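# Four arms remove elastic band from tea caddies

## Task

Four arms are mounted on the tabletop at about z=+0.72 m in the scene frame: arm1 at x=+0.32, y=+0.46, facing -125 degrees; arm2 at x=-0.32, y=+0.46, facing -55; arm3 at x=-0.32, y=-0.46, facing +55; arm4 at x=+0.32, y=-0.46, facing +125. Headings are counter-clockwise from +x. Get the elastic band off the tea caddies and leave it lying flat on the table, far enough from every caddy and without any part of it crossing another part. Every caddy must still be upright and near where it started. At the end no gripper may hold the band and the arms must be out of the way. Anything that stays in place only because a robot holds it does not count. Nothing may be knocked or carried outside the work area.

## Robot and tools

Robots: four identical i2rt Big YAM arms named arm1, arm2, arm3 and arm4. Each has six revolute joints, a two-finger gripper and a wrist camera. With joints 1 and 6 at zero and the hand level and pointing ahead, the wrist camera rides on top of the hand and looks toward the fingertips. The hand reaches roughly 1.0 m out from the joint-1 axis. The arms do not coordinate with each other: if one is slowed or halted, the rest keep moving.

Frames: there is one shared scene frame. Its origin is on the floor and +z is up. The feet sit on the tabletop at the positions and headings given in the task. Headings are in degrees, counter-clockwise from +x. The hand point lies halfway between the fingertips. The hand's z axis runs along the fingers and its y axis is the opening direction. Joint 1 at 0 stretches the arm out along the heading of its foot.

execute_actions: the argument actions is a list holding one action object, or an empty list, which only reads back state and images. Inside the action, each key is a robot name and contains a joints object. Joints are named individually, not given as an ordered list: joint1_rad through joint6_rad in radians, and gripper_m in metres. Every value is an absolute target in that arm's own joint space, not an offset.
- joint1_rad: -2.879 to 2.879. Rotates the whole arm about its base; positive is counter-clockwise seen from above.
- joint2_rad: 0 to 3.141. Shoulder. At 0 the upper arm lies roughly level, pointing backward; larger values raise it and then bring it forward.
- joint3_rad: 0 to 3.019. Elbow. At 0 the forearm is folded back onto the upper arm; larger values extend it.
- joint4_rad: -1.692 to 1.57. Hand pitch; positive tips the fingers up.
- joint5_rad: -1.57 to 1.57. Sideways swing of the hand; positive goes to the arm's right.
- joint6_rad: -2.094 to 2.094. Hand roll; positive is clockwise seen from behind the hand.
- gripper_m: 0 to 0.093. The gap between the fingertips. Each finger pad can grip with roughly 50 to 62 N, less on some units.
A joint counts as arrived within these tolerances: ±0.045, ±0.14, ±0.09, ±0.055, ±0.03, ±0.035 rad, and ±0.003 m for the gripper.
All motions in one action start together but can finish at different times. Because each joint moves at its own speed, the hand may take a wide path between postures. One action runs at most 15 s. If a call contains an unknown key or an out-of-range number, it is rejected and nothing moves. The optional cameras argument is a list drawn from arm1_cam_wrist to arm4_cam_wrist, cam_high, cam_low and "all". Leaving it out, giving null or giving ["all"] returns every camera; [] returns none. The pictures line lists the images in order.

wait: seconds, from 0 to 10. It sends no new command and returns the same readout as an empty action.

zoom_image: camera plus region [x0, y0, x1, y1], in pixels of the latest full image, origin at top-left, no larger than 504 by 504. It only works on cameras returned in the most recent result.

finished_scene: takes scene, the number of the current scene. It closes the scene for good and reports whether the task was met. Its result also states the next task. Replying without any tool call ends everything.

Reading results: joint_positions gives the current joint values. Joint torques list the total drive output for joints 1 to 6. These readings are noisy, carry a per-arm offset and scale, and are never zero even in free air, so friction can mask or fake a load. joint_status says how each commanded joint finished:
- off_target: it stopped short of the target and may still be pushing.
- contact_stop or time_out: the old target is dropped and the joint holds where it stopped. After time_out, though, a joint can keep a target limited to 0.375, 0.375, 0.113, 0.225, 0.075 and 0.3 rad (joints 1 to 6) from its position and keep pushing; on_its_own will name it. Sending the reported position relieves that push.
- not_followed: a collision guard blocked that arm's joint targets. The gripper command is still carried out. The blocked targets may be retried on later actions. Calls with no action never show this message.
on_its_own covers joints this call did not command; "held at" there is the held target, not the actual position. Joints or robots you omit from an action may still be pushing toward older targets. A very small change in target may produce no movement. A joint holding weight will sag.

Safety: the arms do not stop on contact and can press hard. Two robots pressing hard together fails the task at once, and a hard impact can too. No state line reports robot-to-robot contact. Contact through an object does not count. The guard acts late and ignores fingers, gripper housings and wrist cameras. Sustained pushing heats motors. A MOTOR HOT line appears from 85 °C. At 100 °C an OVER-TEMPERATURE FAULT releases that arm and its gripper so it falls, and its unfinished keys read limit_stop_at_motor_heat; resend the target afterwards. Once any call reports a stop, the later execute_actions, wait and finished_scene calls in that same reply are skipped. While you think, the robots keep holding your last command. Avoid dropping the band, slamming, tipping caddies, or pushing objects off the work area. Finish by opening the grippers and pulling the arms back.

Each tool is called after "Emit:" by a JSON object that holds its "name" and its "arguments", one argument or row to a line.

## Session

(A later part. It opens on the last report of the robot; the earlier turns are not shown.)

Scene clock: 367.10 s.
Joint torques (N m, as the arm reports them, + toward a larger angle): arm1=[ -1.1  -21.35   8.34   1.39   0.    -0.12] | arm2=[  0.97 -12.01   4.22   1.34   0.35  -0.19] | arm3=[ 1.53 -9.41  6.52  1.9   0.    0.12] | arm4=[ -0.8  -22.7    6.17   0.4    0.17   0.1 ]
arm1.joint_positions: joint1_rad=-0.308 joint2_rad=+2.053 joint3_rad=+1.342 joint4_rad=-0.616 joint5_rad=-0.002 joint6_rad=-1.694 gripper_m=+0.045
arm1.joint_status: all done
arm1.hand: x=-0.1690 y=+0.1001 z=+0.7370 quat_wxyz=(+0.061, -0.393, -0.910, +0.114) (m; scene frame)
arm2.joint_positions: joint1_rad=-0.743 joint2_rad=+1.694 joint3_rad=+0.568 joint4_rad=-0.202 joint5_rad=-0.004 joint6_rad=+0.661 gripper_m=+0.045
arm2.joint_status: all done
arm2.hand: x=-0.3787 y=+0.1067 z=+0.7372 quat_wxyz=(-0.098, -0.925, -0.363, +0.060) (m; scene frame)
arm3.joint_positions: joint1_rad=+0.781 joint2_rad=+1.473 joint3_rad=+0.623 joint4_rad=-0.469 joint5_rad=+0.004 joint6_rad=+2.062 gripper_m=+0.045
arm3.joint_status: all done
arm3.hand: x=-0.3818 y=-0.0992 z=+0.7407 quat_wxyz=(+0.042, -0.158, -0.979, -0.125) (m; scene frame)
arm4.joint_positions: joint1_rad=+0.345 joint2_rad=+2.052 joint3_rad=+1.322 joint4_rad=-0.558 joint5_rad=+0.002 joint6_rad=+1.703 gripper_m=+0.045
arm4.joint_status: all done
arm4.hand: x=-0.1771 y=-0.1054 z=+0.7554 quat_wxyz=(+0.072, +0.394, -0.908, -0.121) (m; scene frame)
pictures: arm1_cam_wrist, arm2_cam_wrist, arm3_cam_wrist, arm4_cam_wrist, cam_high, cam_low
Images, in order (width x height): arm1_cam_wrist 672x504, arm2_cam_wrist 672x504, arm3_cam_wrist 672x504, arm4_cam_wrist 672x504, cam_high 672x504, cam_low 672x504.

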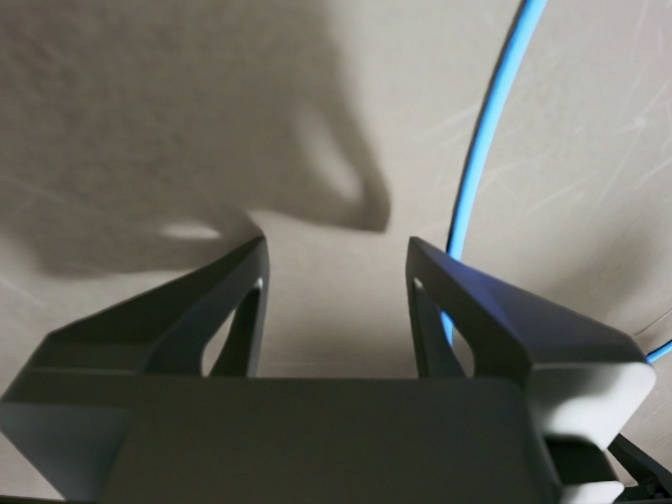

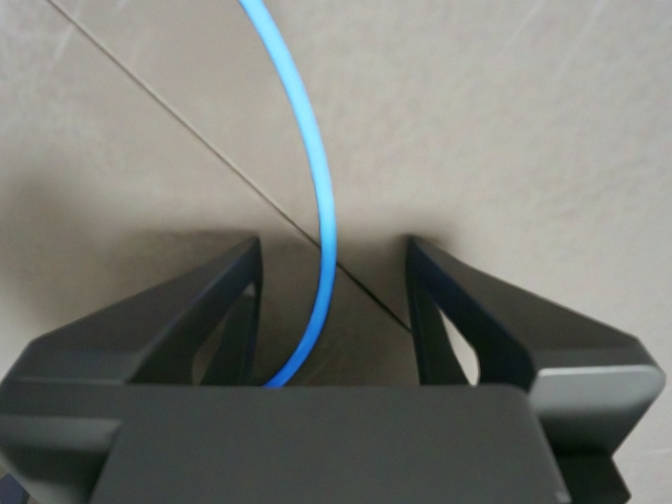

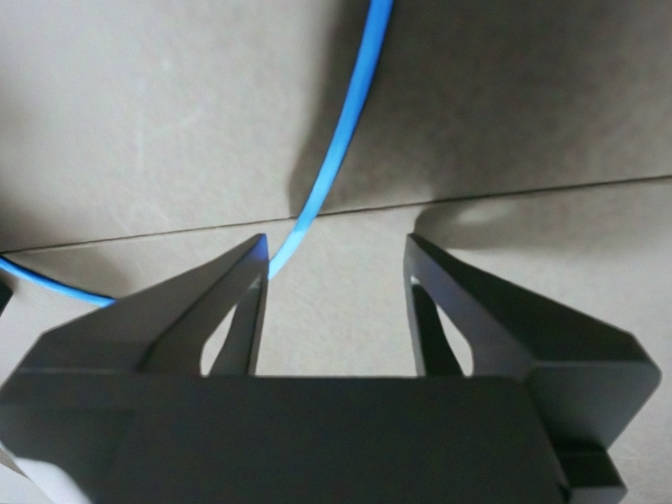

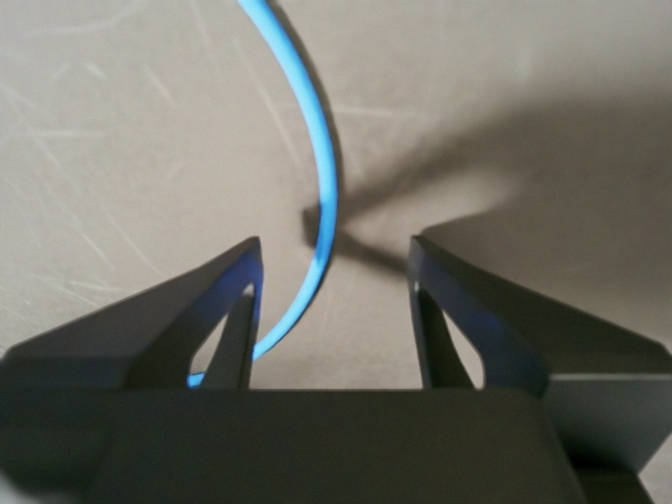

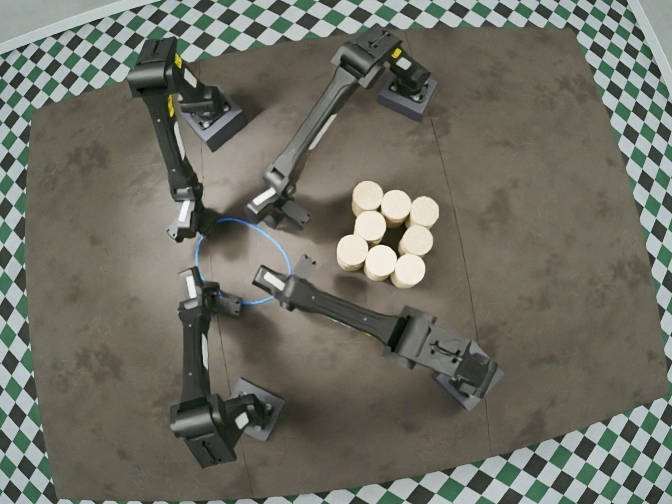

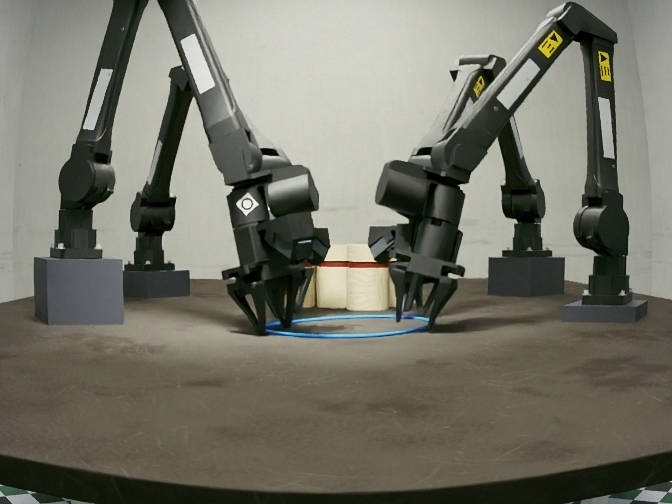

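Emit:
{"name": "execute_actions", "arguments": {
  "actions": []
}}

Scene clock: 370.87 s.
Joint torques (N m, as the arm reports them, + toward a larger angle): arm1=[ -1.04 -21.51   8.3    1.35  -0.02  -0.12] | arm2=[  1.04 -12.12   4.11   1.42   0.29  -0.17] | arm3=[ 1.55 -9.23  6.43  1.91  0.    0.13] | arm4=[ -0.86 -22.75   6.18   0.44   0.17   0.11]
arm1.joint_positions: joint1_rad=-0.308 joint2_rad=+2.053 joint3_rad=+1.342 joint4_rad=-0.616 joint5_rad=-0.002 joint6_rad=-1.694 gripper_m=+0.045
arm1.joint_status: all done
arm1.hand: x=-0.1690 y=+0.1001 z=+0.7370 quat_wxyz=(+0.061, -0.393, -0.910, +0.114) (m; scene frame)
arm2.joint_positions: joint1_rad=-0.743 joint2_rad=+1.694 joint3_rad=+0.568 joint4_rad=-0.202 joint5_rad=-0.004 joint6_rad=+0.661 gripper_m=+0.045
arm2.joint_status: all done
arm2.hand: x=-0.3787 y=+0.1067 z=+0.7372 quat_wxyz=(-0.098, -0.925, -0.363, +0.060) (m; scene frame)
arm3.joint_positions: joint1_rad=+0.781 joint2_rad=+1.473 joint3_rad=+0.623 joint4_rad=-0.469 joint5_rad=+0.004 joint6_rad=+2.062 gripper_m=+0.045
arm3.joint_status: all done
arm3.hand: x=-0.3818 y=-0.0992 z=+0.7407 quat_wxyz=(+0.042, -0.158, -0.979, -0.125) (m; scene frame)
arm4.joint_positions: joint1_rad=+0.345 joint2_rad=+2.052 joint3_rad=+1.322 joint4_rad=-0.558 joint5_rad=+0.002 joint6_rad=+1.703 gripper_m=+0.045
arm4.joint_status: all done
arm4.hand: x=-0.1771 y=-0.1054 z=+0.7554 quat_wxyz=(+0.072, +0.394, -0.908, -0.121) (m; scene frame)
pictures: arm1_cam_wrist, arm2_cam_wrist, arm3_cam_wrist, arm4_cam_wrist, cam_high, cam_low
Images, in order (width x height): arm1_cam_wrist 672x504, arm2_cam_wrist 672x504, arm3_cam_wrist 672x504, arm4_cam_wrist 672x504, cam_high 672x504, cam_low 672x504.

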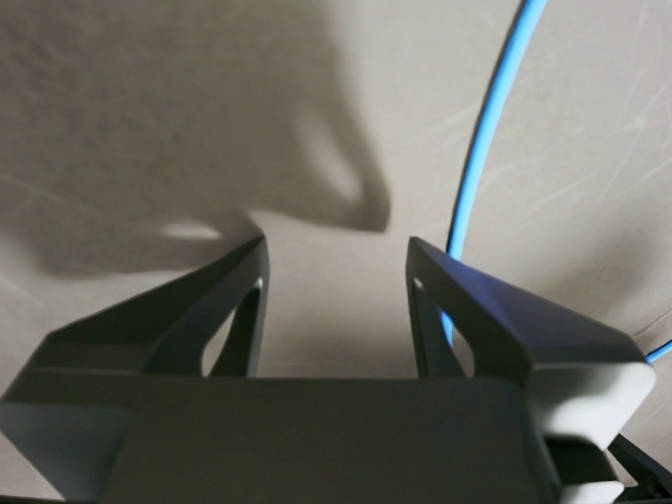

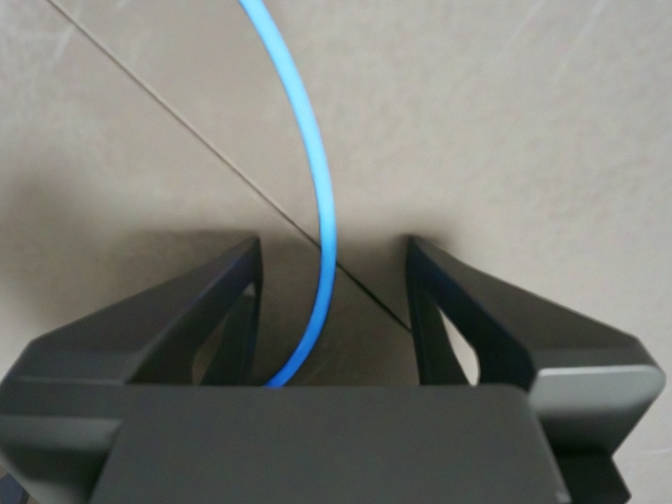

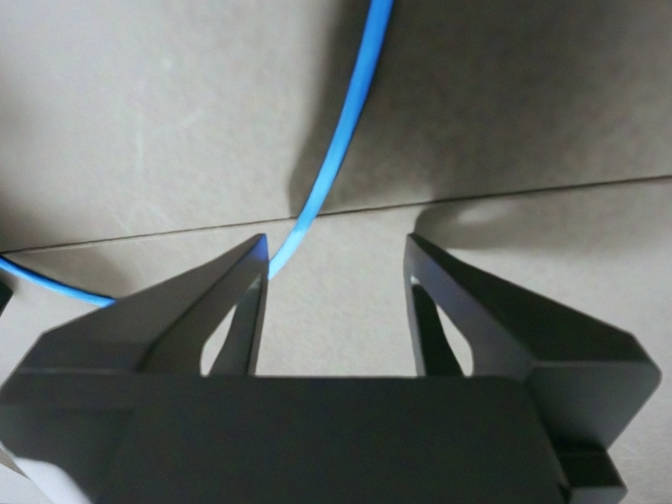

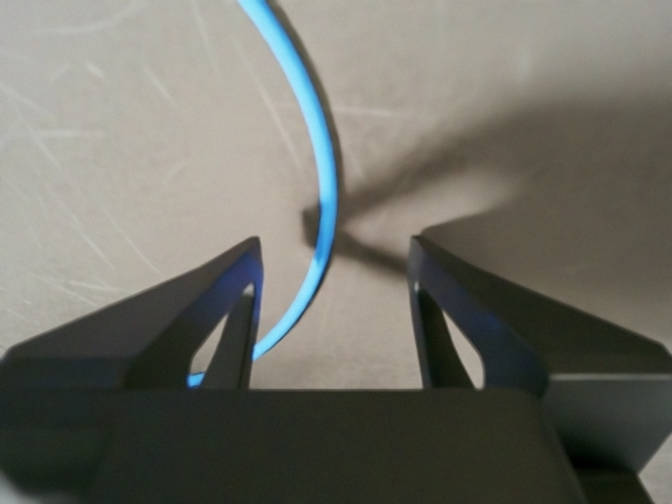

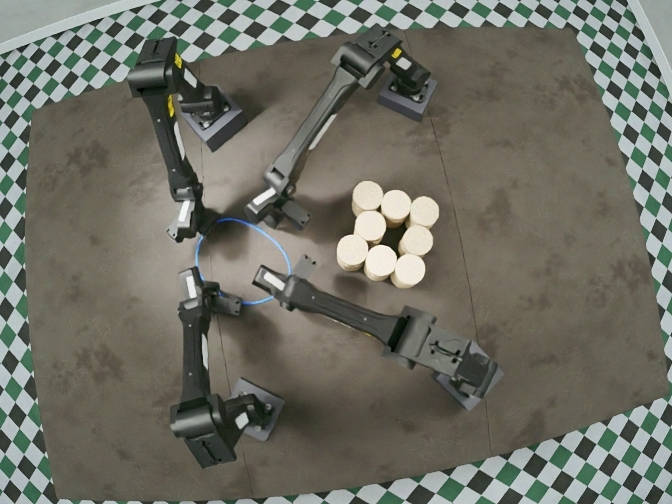

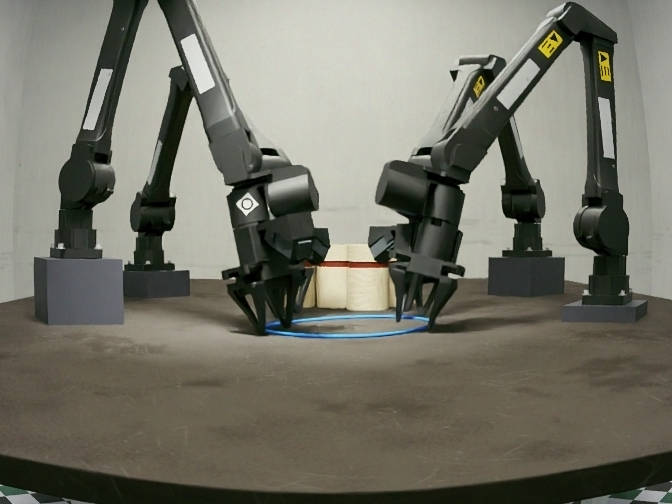

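Emit:
{"name": "execute_actions", "arguments": {
  "actions": [
    {"arm1":{"joints":{"joint2_rad":1.94,"joint4_rad":-0.71}},"arm2":{"joints":{"joint2_rad":1.48,"joint4_rad":-0.405}},"arm3":{"joints":{"joint2_rad":1.31,"joint3_rad":0.67,"joint4_rad":-0.68}},"arm4":{"joints":{"joint2_rad":1.94,"joint4_rad":-0.66}}}
  ],
  "cameras": ["cam_high","cam_low"]
}}

Scene clock: 372.83 s.
Joint torques (N m, as the arm reports them, + toward a larger angle): arm1=[ -1.19 -18.51   9.09   0.52   0.    -0.13] | arm2=[ 0.93 -8.85  5.93  0.64  0.33 -0.19] | arm3=[ 1.9  -6.45  9.51  0.5  -0.02  0.13] | arm4=[ -0.83 -19.24   6.82   0.43   0.16   0.1 ]
arm1.joint_positions: joint1_rad=-0.308 joint2_rad=+1.934 joint3_rad=+1.342 joint4_rad=-0.691 joint5_rad=-0.002 joint6_rad=-1.694 gripper_m=+0.045
arm1.joint_status: all done
arm1.hand: x=-0.1687 y=+0.1010 z=+0.8019 quat_wxyz=(+0.072, -0.392, -0.908, +0.133) (m; scene frame)
arm2.joint_positions: joint1_rad=-0.743 joint2_rad=+1.476 joint3_rad=+0.567 joint4_rad=-0.398 joint5_rad=-0.004 joint6_rad=+0.661 gripper_m=+0.045
arm2.joint_status: all done
arm2.hand: x=-0.3774 y=+0.1123 z=+0.7982 quat_wxyz=(-0.107, -0.924, -0.362, +0.065) (m; scene frame)
arm3.joint_positions: joint1_rad=+0.781 joint2_rad=+1.305 joint3_rad=+0.633 joint4_rad=-0.667 joint5_rad=+0.004 joint6_rad=+2.062 gripper_m=+0.045
arm3.joint_status: all done
arm3.hand: x=-0.3777 y=-0.1224 z=+0.7880 quat_wxyz=(+0.039, -0.158, -0.980, -0.116) (m; scene frame)
arm4.joint_positions: joint1_rad=+0.345 joint2_rad=+1.926 joint3_rad=+1.322 joint4_rad=-0.652 joint5_rad=+0.002 joint6_rad=+1.703 gripper_m=+0.045
arm4.joint_status: all done
arm4.hand: x=-0.1749 y=-0.1070 z=+0.8227 quat_wxyz=(+0.080, +0.394, -0.906, -0.134) (m; scene frame)
pictures: cam_high, cam_low
Images, in order (width x height): cam_high 672x504, cam_low 672x504.

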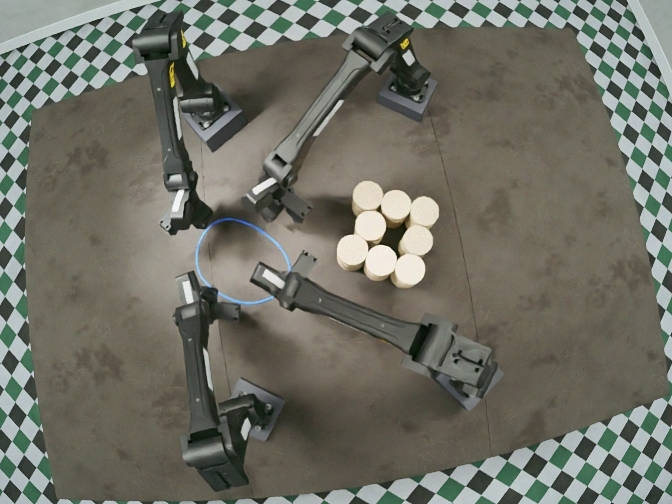

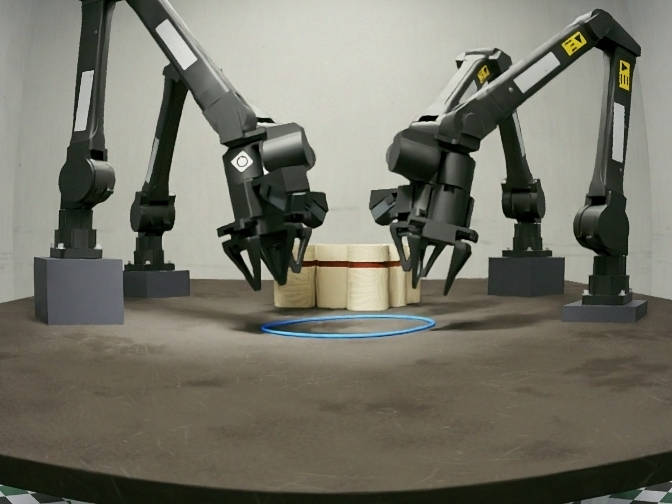

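Emit:
{"name": "zoom_image", "arguments": {
  "camera": "cam_low",
  "region": [200, 110, 500, 335]
}}

Region (200, 110, 500, 335) of cam_low's 672x504 image, scaled by 1.680, with more detail than that image has; it fills the top 378 rows of this view, and the rest is white.

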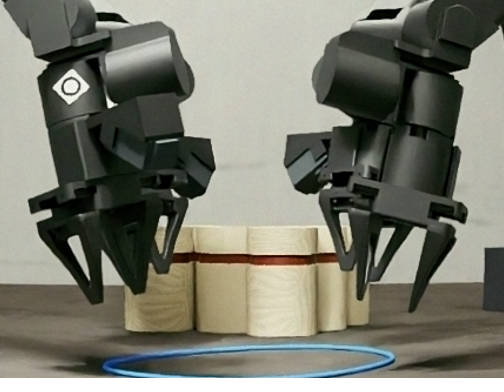

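Emit:
{"name": "execute_actions", "arguments": {
  "actions": [
    {"arm1":{"joints":{"joint1_rad":0.40,"joint2_rad":1.725,"joint4_rad":-1.20,"joint5_rad":0.25,"joint6_rad":1.70,"gripper_m":0.0}},"arm2":{"joints":{"joint2_rad":0.8,"joint3_rad":0.4,"joint4_rad":-0.8}},"arm3":{"joints":{"joint2_rad":0.8,"joint3_rad":0.5,"joint4_rad":-0.8}},"arm4":{"joints":{"joint2_rad":1.2,"joint3_rad":0.8,"joint4_rad":-0.9}}}
  ],
  "cameras": ["arm1_cam_wrist","cam_high","cam_low"]
}}

Scene clock: 410.83 s.
Joint torques (N m, as the arm reports them, + toward a larger angle): arm1=[ -1.53 -14.57   9.58   0.13   0.46   0.13] | arm2=[ 1.05 -2.35  9.85  0.89  0.32 -0.22] | arm3=[ 1.55 -1.1   9.43  1.17 -0.01  0.11] | arm4=[-0.93 -8.7   6.44  0.49  0.17  0.1 ]
arm1.joint_positions: joint1_rad=+0.405 joint2_rad=+1.703 joint3_rad=+1.342 joint4_rad=-1.181 joint5_rad=+0.248 joint6_rad=+1.683 gripper_m=+0.000
arm1.joint_status: all done
arm1.hand: x=+0.1676 y=-0.0193 z=+0.9116 quat_wxyz=(-0.016, -0.977, +0.169, +0.127) (m; scene frame)
arm2.joint_positions: joint1_rad=-0.743 joint2_rad=+0.805 joint3_rad=+0.383 joint4_rad=-0.793 joint5_rad=-0.004 joint6_rad=+0.660 gripper_m=+0.045
arm2.joint_status: all done
arm2.hand: x=-0.3591 y=+0.2198 z=+0.8880 quat_wxyz=(-0.146, -0.917, -0.360, +0.088) (m; scene frame)
arm3.joint_positions: joint1_rad=+0.781 joint2_rad=+0.795 joint3_rad=+0.486 joint4_rad=-0.793 joint5_rad=+0.004 joint6_rad=+2.062 gripper_m=+0.045
arm3.joint_status: all done
arm3.hand: x=-0.3667 y=-0.1855 z=+0.8632 quat_wxyz=(+0.076, -0.155, -0.959, -0.225) (m; scene frame)
arm4.joint_positions: joint1_rad=+0.345 joint2_rad=+1.200 joint3_rad=+0.812 joint4_rad=-0.895 joint5_rad=+0.002 joint6_rad=+1.703 gripper_m=+0.045
arm4.joint_status: all done
arm4.hand: x=+0.0178 y=-0.2440 z=+0.9396 quat_wxyz=(+0.073, +0.394, -0.908, -0.123) (m; scene frame)
pictures: arm1_cam_wrist, cam_high, cam_low
Images, in order (width x height): arm1_cam_wrist 672x504, cam_high 672x504, cam_low 672x504.

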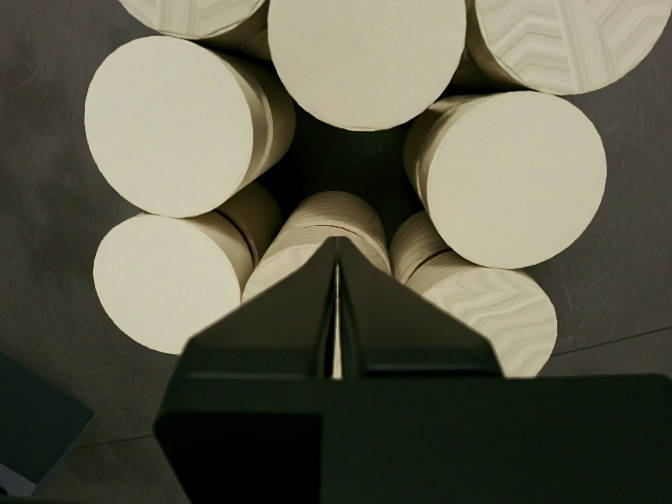

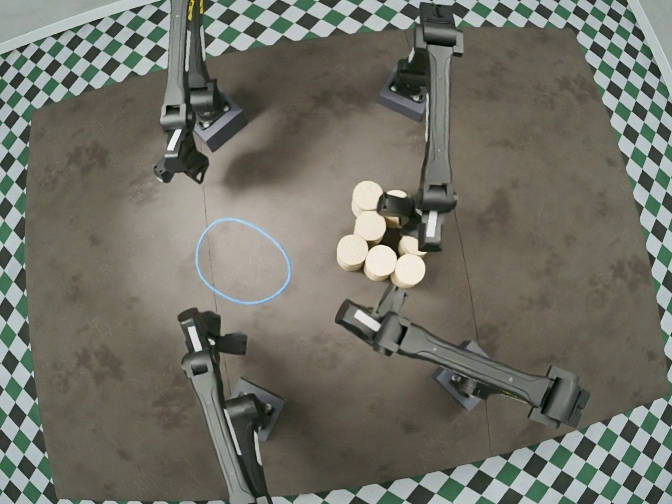

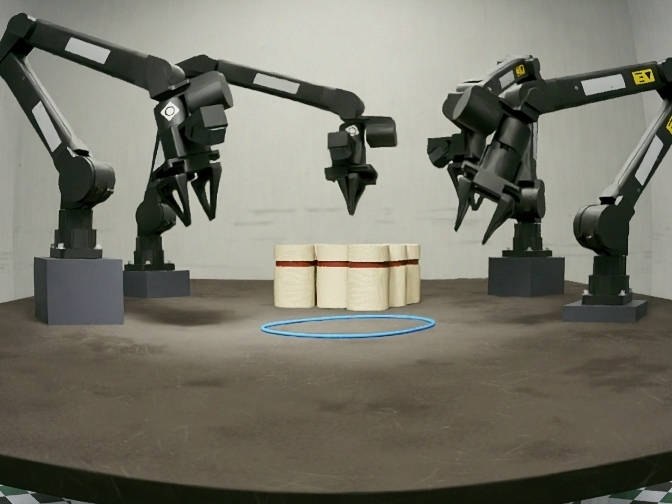

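Emit:
{"name": "execute_actions", "arguments": {
  "actions": [
    {"arm1":{"joints":{"joint1_rad":0.372,"joint2_rad":1.765,"joint3_rad":1.26,"joint4_rad":-1.075}}}
  ],
  "cameras": ["arm1_cam_wrist","cam_low"]
}}

Scene clock: 417.83 s.
Joint torques (N m, as the arm reports them, + toward a larger angle): arm1=[ -1.63 -14.78   8.18   1.25   0.48   0.11] | arm2=[ 0.98 -2.37  9.77  0.9   0.33 -0.21] | arm3=[ 1.51 -1.53  9.43  1.11 -0.03  0.11] | arm4=[-0.93 -8.71  6.47  0.49  0.16  0.11]
arm1.joint_positions: joint1_rad=+0.374 joint2_rad=+1.747 joint3_rad=+1.260 joint4_rad=-1.094 joint5_rad=+0.248 joint6_rad=+1.684 gripper_m=+0.000
arm1.joint_status: all done
arm1.hand: x=+0.1555 y=-0.0025 z=+0.8619 quat_wxyz=(+0.005, -0.975, +0.182, +0.125) (m; scene frame)
arm2.joint_positions: joint1_rad=-0.743 joint2_rad=+0.805 joint3_rad=+0.383 joint4_rad=-0.793 joint5_rad=-0.004 joint6_rad=+0.660 gripper_m=+0.045
arm2.joint_status: not commanded
arm2.hand: x=-0.3591 y=+0.2198 z=+0.8880 quat_wxyz=(-0.146, -0.917, -0.360, +0.088) (m; scene frame)
arm3.joint_positions: joint1_rad=+0.781 joint2_rad=+0.795 joint3_rad=+0.486 joint4_rad=-0.793 joint5_rad=+0.004 joint6_rad=+2.062 gripper_m=+0.045
arm3.joint_status: not commanded
arm3.hand: x=-0.3667 y=-0.1855 z=+0.8632 quat_wxyz=(+0.076, -0.155, -0.959, -0.225) (m; scene frame)
arm4.joint_positions: joint1_rad=+0.345 joint2_rad=+1.200 joint3_rad=+0.812 joint4_rad=-0.895 joint5_rad=+0.002 joint6_rad=+1.703 gripper_m=+0.045
arm4.joint_status: not commanded
arm4.hand: x=+0.0178 y=-0.2440 z=+0.9396 quat_wxyz=(+0.073, +0.394, -0.908, -0.123) (m; scene frame)
pictures: arm1_cam_wrist, cam_low
Images, in order (width x height): arm1_cam_wrist 672x504, cam_low 672x504.

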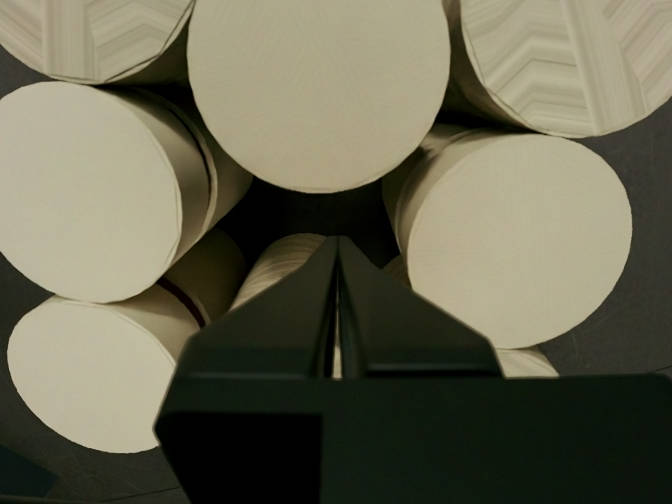

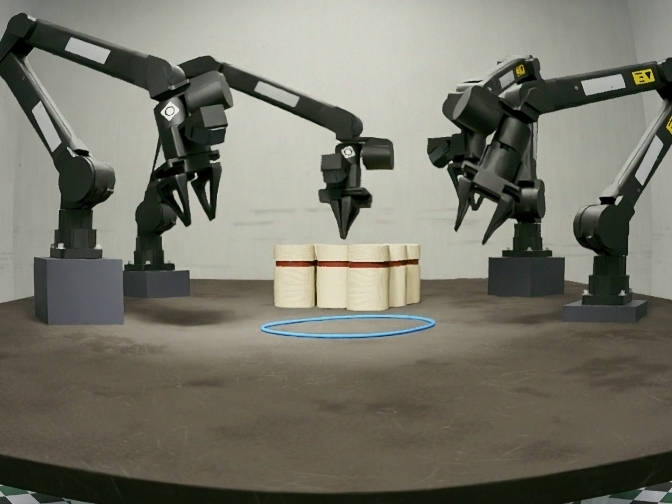

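Emit:
{"name": "execute_actions", "arguments": {
  "actions": [
    {"arm1":{"joints":{"joint2_rad":1.82,"joint4_rad":-1.005}}}
  ],
  "cameras": ["arm1_cam_wrist","cam_low"]
}}

Scene clock: 422.87 s.
Joint torques (N m, as the arm reports them, + toward a larger angle): arm1=[ -1.34 -14.84   8.08   1.25   0.44   0.13] | arm2=[ 1.2  -2.4   9.86  0.89  0.31 -0.18] | arm3=[ 1.7  -1.49  9.38  1.14 -0.02  0.1 ] | arm4=[-0.82 -8.65  6.45  0.5   0.17  0.11]
arm1.joint_positions: joint1_rad=+0.374 joint2_rad=+1.796 joint3_rad=+1.260 joint4_rad=-1.025 joint5_rad=+0.248 joint6_rad=+1.684 gripper_m=+0.000
arm1.joint_status: all done
arm1.hand: x=+0.1521 y=-0.0156 z=+0.8391 quat_wxyz=(-0.005, -0.975, +0.183, +0.126) (m; scene frame)
arm2.joint_positions: joint1_rad=-0.743 joint2_rad=+0.805 joint3_rad=+0.383 joint4_rad=-0.793 joint5_rad=-0.004 joint6_rad=+0.660 gripper_m=+0.045
arm2.joint_status: not commanded
arm2.hand: x=-0.3591 y=+0.2198 z=+0.8880 quat_wxyz=(-0.146, -0.917, -0.360, +0.088) (m; scene frame)
arm3.joint_positions: joint1_rad=+0.781 joint2_rad=+0.795 joint3_rad=+0.486 joint4_rad=-0.793 joint5_rad=+0.004 joint6_rad=+2.062 gripper_m=+0.045
arm3.joint_status: not commanded
arm3.hand: x=-0.3667 y=-0.1855 z=+0.8632 quat_wxyz=(+0.076, -0.155, -0.959, -0.225) (m; scene frame)
arm4.joint_positions: joint1_rad=+0.345 joint2_rad=+1.200 joint3_rad=+0.812 joint4_rad=-0.895 joint5_rad=+0.002 joint6_rad=+1.703 gripper_m=+0.045
arm4.joint_status: not commanded
arm4.hand: x=+0.0178 y=-0.2440 z=+0.9396 quat_wxyz=(+0.073, +0.394, -0.908, -0.123) (m; scene frame)
pictures: arm1_cam_wrist, cam_low
Images, in order (width x height): arm1_cam_wrist 672x504, cam_low 672x504.

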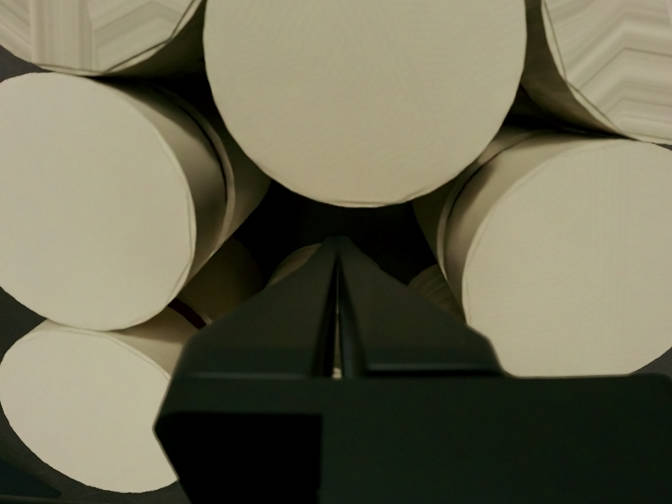

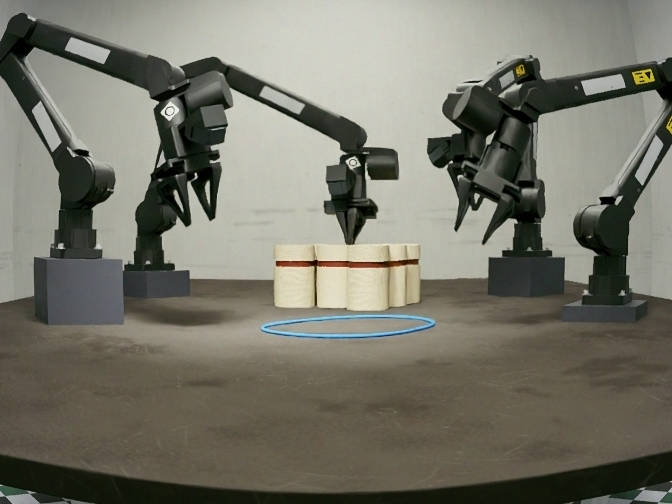

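Emit:
{"name": "execute_actions", "arguments": {
  "actions": [
    {"arm1":{"joints":{"joint2_rad":1.905,"joint4_rad":-0.985}}}
  ],
  "cameras": ["arm1_cam_wrist","cam_low","cam_high"]
}}

Scene clock: 427.37 s.
Joint torques (N m, as the arm reports them, + toward a larger angle): arm1=[ -1.27 -15.99   7.45   0.99   0.34   0.12] | arm2=[ 1.15 -2.21  9.76  0.75  0.32 -0.22] | arm3=[ 1.62 -1.12  9.46  1.12 -0.03  0.1 ] | arm4=[-0.94 -8.71  6.44  0.5   0.16  0.11]
arm1.joint_positions: joint1_rad=+0.373 joint2_rad=+1.888 joint3_rad=+1.260 joint4_rad=-1.003 joint5_rad=+0.250 joint6_rad=+1.684 gripper_m=+0.000
arm1.joint_status: all done
arm1.hand: x=+0.1523 y=-0.0120 z=+0.7946 quat_wxyz=(+0.030, -0.975, +0.179, +0.125) (m; scene frame)
arm2.joint_positions: joint1_rad=-0.743 joint2_rad=+0.805 joint3_rad=+0.383 joint4_rad=-0.793 joint5_rad=-0.004 joint6_rad=+0.660 gripper_m=+0.045
arm2.joint_status: not commanded
arm2.hand: x=-0.3591 y=+0.2198 z=+0.8880 quat_wxyz=(-0.146, -0.917, -0.360, +0.088) (m; scene frame)
arm3.joint_positions: joint1_rad=+0.781 joint2_rad=+0.795 joint3_rad=+0.486 joint4_rad=-0.793 joint5_rad=+0.004 joint6_rad=+2.062 gripper_m=+0.045
arm3.joint_status: not commanded
arm3.hand: x=-0.3667 y=-0.1855 z=+0.8632 quat_wxyz=(+0.076, -0.155, -0.959, -0.225) (m; scene frame)
arm4.joint_positions: joint1_rad=+0.345 joint2_rad=+1.200 joint3_rad=+0.812 joint4_rad=-0.895 joint5_rad=+0.002 joint6_rad=+1.703 gripper_m=+0.045
arm4.joint_status: not commanded
arm4.hand: x=+0.0178 y=-0.2440 z=+0.9396 quat_wxyz=(+0.073, +0.394, -0.908, -0.123) (m; scene frame)
pictures: arm1_cam_wrist, cam_high, cam_low
Images, in order (width x height): arm1_cam_wrist 672x504, cam_high 672x504, cam_low 672x504.

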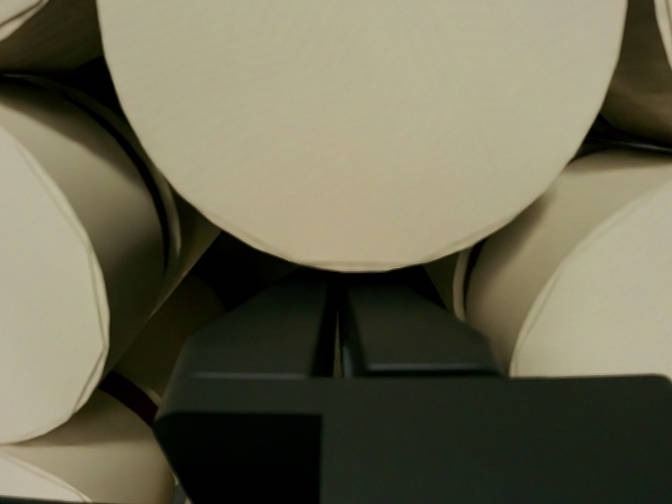

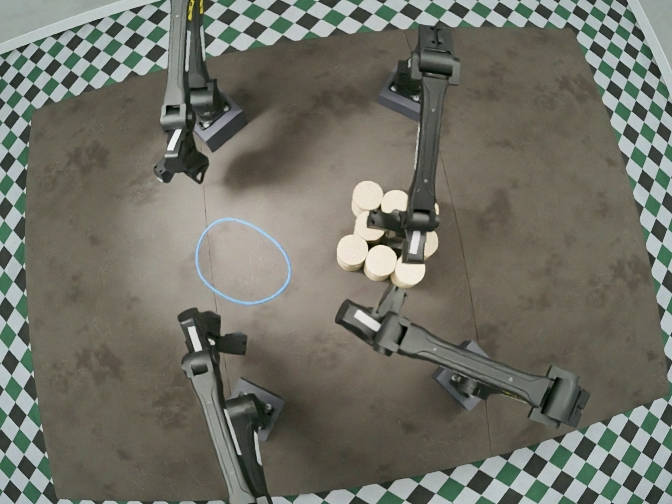

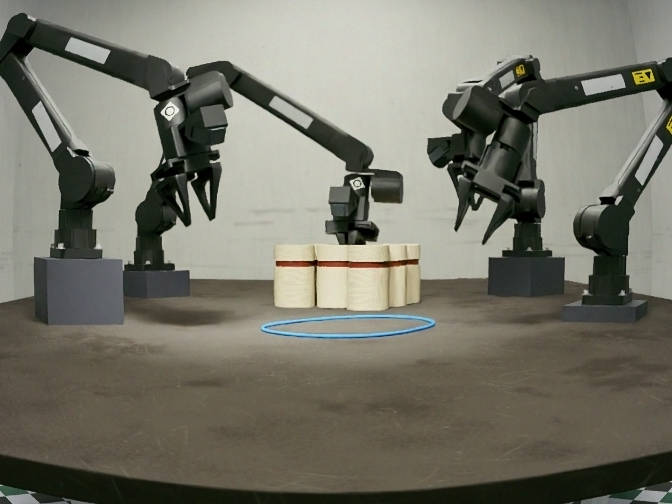

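Emit:
{"name": "zoom_image", "arguments": {
  "camera": "cam_high",
  "region": [290, 130, 490, 330]
}}

Emit:
{"name": "zoom_image", "arguments": {
  "camera": "cam_low",
  "region": [250, 160, 450, 320]
}}

Region (290, 130, 490, 330) of cam_high's 672x504 image, scaled by 2.520, with more detail than that image has.

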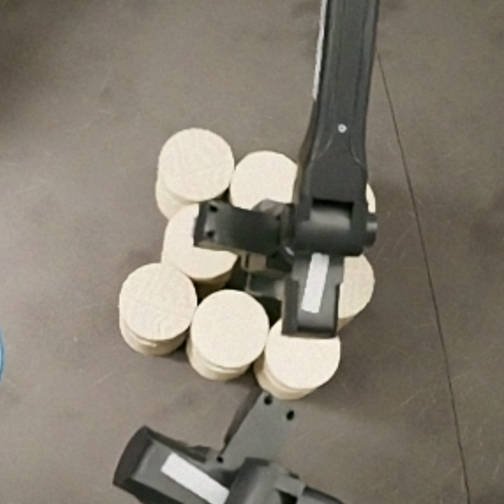

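Region (250, 160, 450, 320) of cam_low's 672x504 image, scaled by 2.520, with more detail than that image has; it fills the top 403 rows of this view, and the rest is white.

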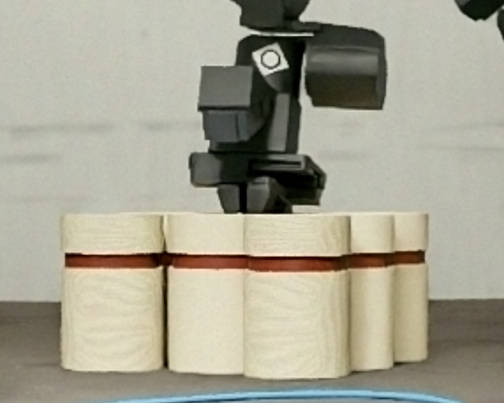

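Emit:
{"name": "execute_actions", "arguments": {
  "actions": [
    {"arm1":{"joints":{"joint1_rad":0.33}}}
  ],
  "cameras": ["arm1_cam_wrist","cam_low","cam_high"]
}}

Emit:
{"name": "zoom_image", "arguments": {
  "camera": "cam_high",
  "region": [290, 130, 490, 330]
}}

Emit:
{"name": "zoom_image", "arguments": {
  "camera": "cam_low",
  "region": [250, 160, 450, 320]
}}

Scene clock: 430.53 s.
Joint torques (N m, as the arm reports them, + toward a larger angle): arm1=[ -1.71 -16.21   7.47   1.09   0.34   0.12] | arm2=[ 1.37 -2.29  9.87  0.82  0.33 -0.18] | arm3=[ 1.76 -1.34  9.4   1.16 -0.01  0.1 ] | arm4=[-0.89 -8.74  6.44  0.54  0.16  0.11]
arm1.joint_positions: joint1_rad=+0.330 joint2_rad=+1.888 joint3_rad=+1.260 joint4_rad=-1.003 joint5_rad=+0.250 joint6_rad=+1.684 gripper_m=+0.000
arm1.joint_status: all done
arm1.hand: x=+0.1321 y=-0.0043 z=+0.7946 quat_wxyz=(+0.033, -0.971, +0.200, +0.123) (m; scene frame)
arm2.joint_positions: joint1_rad=-0.743 joint2_rad=+0.805 joint3_rad=+0.383 joint4_rad=-0.793 joint5_rad=-0.004 joint6_rad=+0.660 gripper_m=+0.045
arm2.joint_status: not commanded
arm2.hand: x=-0.3591 y=+0.2198 z=+0.8880 quat_wxyz=(-0.146, -0.917, -0.360, +0.088) (m; scene frame)
arm3.joint_positions: joint1_rad=+0.781 joint2_rad=+0.795 joint3_rad=+0.486 joint4_rad=-0.793 joint5_rad=+0.004 joint6_rad=+2.062 gripper_m=+0.045
arm3.joint_status: not commanded
arm3.hand: x=-0.3667 y=-0.1855 z=+0.8632 quat_wxyz=(+0.076, -0.155, -0.959, -0.225) (m; scene frame)
arm4.joint_positions: joint1_rad=+0.345 joint2_rad=+1.200 joint3_rad=+0.812 joint4_rad=-0.895 joint5_rad=+0.002 joint6_rad=+1.703 gripper_m=+0.045
arm4.joint_status: not commanded
arm4.hand: x=+0.0178 y=-0.2440 z=+0.9396 quat_wxyz=(+0.073, +0.394, -0.908, -0.123) (m; scene frame)
pictures: arm1_cam_wrist, cam_high, cam_low
Images, in order (width x height): arm1_cam_wrist 672x504, cam_high 672x504, cam_low 672x504.

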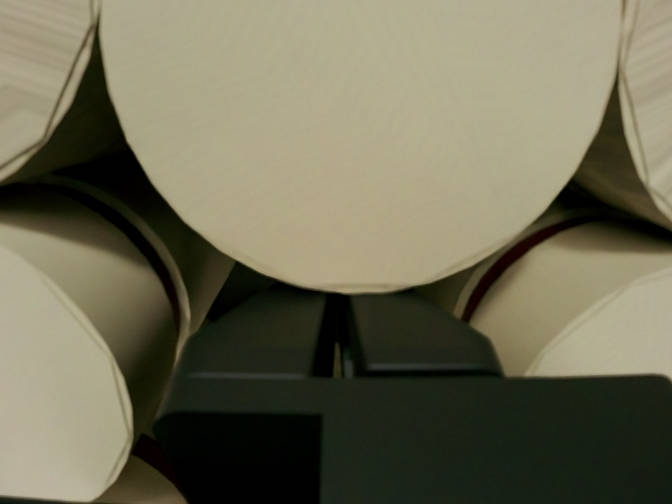

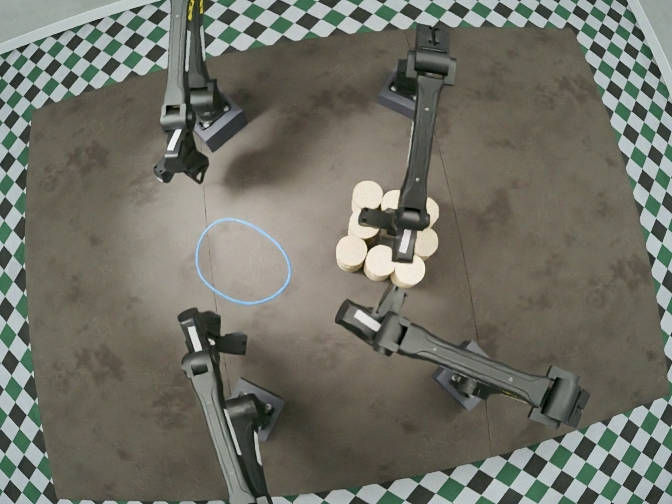

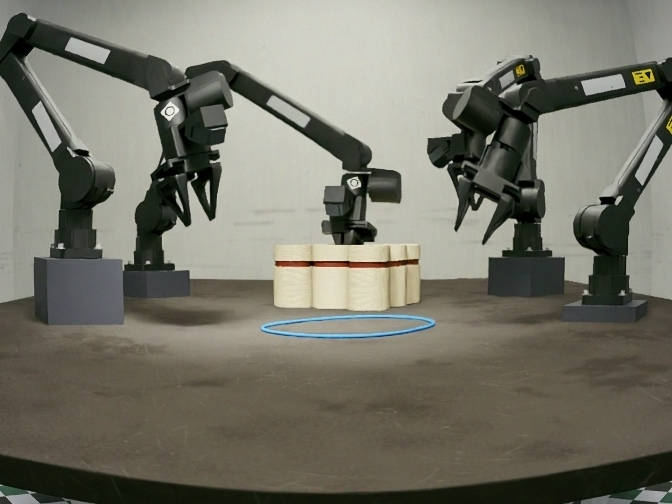

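Region (290, 130, 490, 330) of cam_high's 672x504 image, scaled by 2.520, with more detail than that image has.

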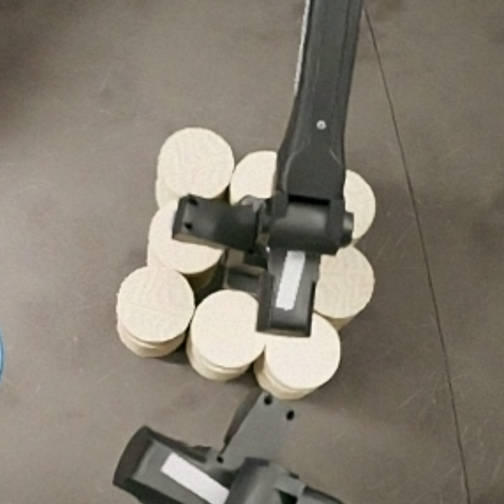

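Region (250, 160, 450, 320) of cam_low's 672x504 image, scaled by 2.520, with more detail than that image has; it fills the top 403 rows of this view, and the rest is white.

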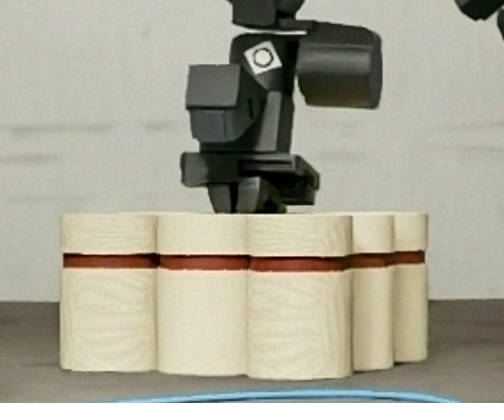

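Emit:
{"name": "execute_actions", "arguments": {
  "actions": [
    {"arm1":{"joints":{"joint1_rad":0.298}}}
  ],
  "cameras": ["arm1_cam_wrist","cam_low","cam_high"]
}}

Emit:
{"name": "zoom_image", "arguments": {
  "camera": "cam_high",
  "region": [290, 130, 490, 330]
}}

Scene clock: 432.60 s.
Joint torques (N m, as the arm reports them, + toward a larger angle): arm1=[ -1.36 -15.95   7.53   1.06   0.35   0.13] | arm2=[ 1.58 -2.31  9.82  0.93  0.3  -0.2 ] | arm3=[ 1.92 -1.53  9.39  1.14 -0.01  0.1 ] | arm4=[-0.88 -8.63  6.49  0.51  0.16  0.11]
arm1.joint_positions: joint1_rad=+0.302 joint2_rad=+1.888 joint3_rad=+1.260 joint4_rad=-1.003 joint5_rad=+0.250 joint6_rad=+1.684 gripper_m=+0.000
arm1.joint_status: all done
arm1.hand: x=+0.1190 y=+0.0012 z=+0.7946 quat_wxyz=(+0.035, -0.968, +0.214, +0.123) (m; scene frame)
arm2.joint_positions: joint1_rad=-0.743 joint2_rad=+0.805 joint3_rad=+0.383 joint4_rad=-0.793 joint5_rad=-0.004 joint6_rad=+0.660 gripper_m=+0.045
arm2.joint_status: not commanded
arm2.hand: x=-0.3591 y=+0.2198 z=+0.8880 quat_wxyz=(-0.146, -0.917, -0.360, +0.088) (m; scene frame)
arm3.joint_positions: joint1_rad=+0.781 joint2_rad=+0.795 joint3_rad=+0.486 joint4_rad=-0.793 joint5_rad=+0.004 joint6_rad=+2.062 gripper_m=+0.045
arm3.joint_status: not commanded
arm3.hand: x=-0.3667 y=-0.1855 z=+0.8632 quat_wxyz=(+0.076, -0.155, -0.959, -0.225) (m; scene frame)
arm4.joint_positions: joint1_rad=+0.345 joint2_rad=+1.200 joint3_rad=+0.812 joint4_rad=-0.895 joint5_rad=+0.002 joint6_rad=+1.703 gripper_m=+0.045
arm4.joint_status: not commanded
arm4.hand: x=+0.0178 y=-0.2440 z=+0.9396 quat_wxyz=(+0.073, +0.394, -0.908, -0.123) (m; scene frame)
pictures: arm1_cam_wrist, cam_high, cam_low
Images, in order (width x height): arm1_cam_wrist 672x504, cam_high 672x504, cam_low 672x504.

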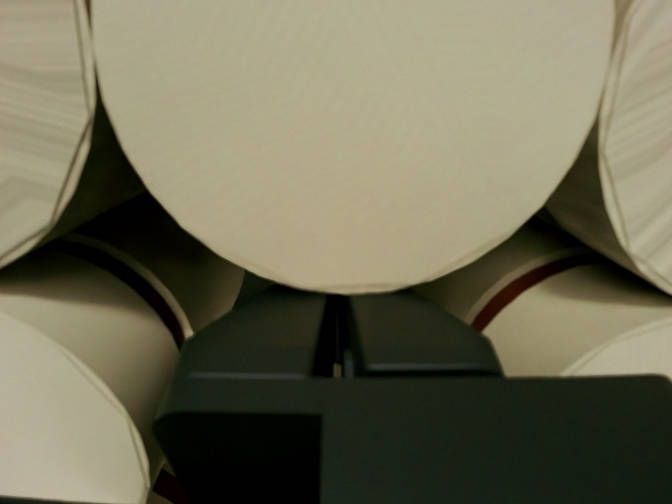

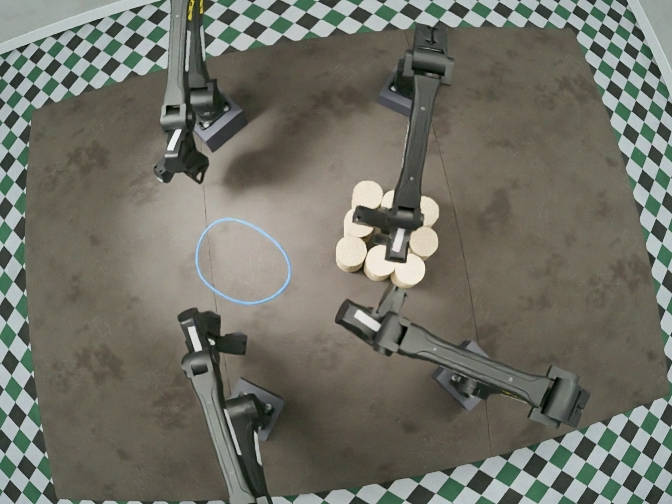

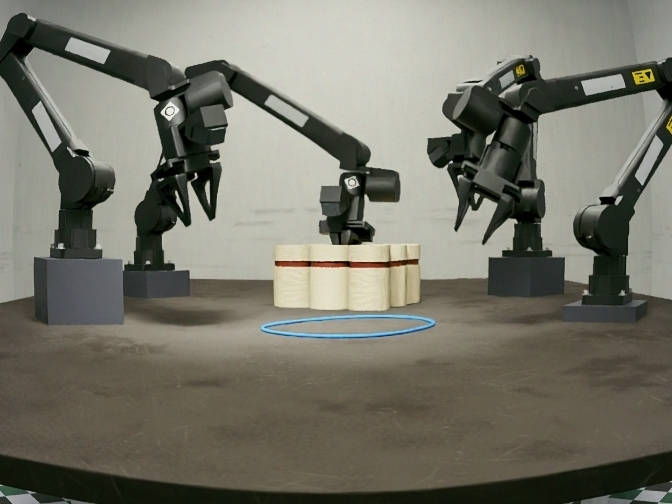

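Region (290, 130, 490, 330) of cam_high's 672x504 image, scaled by 2.520, with more detail than that image has.

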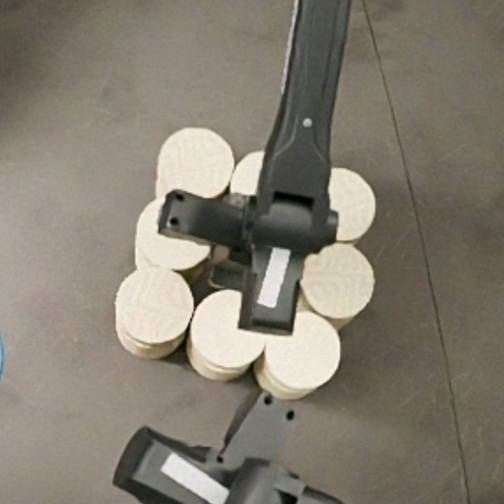

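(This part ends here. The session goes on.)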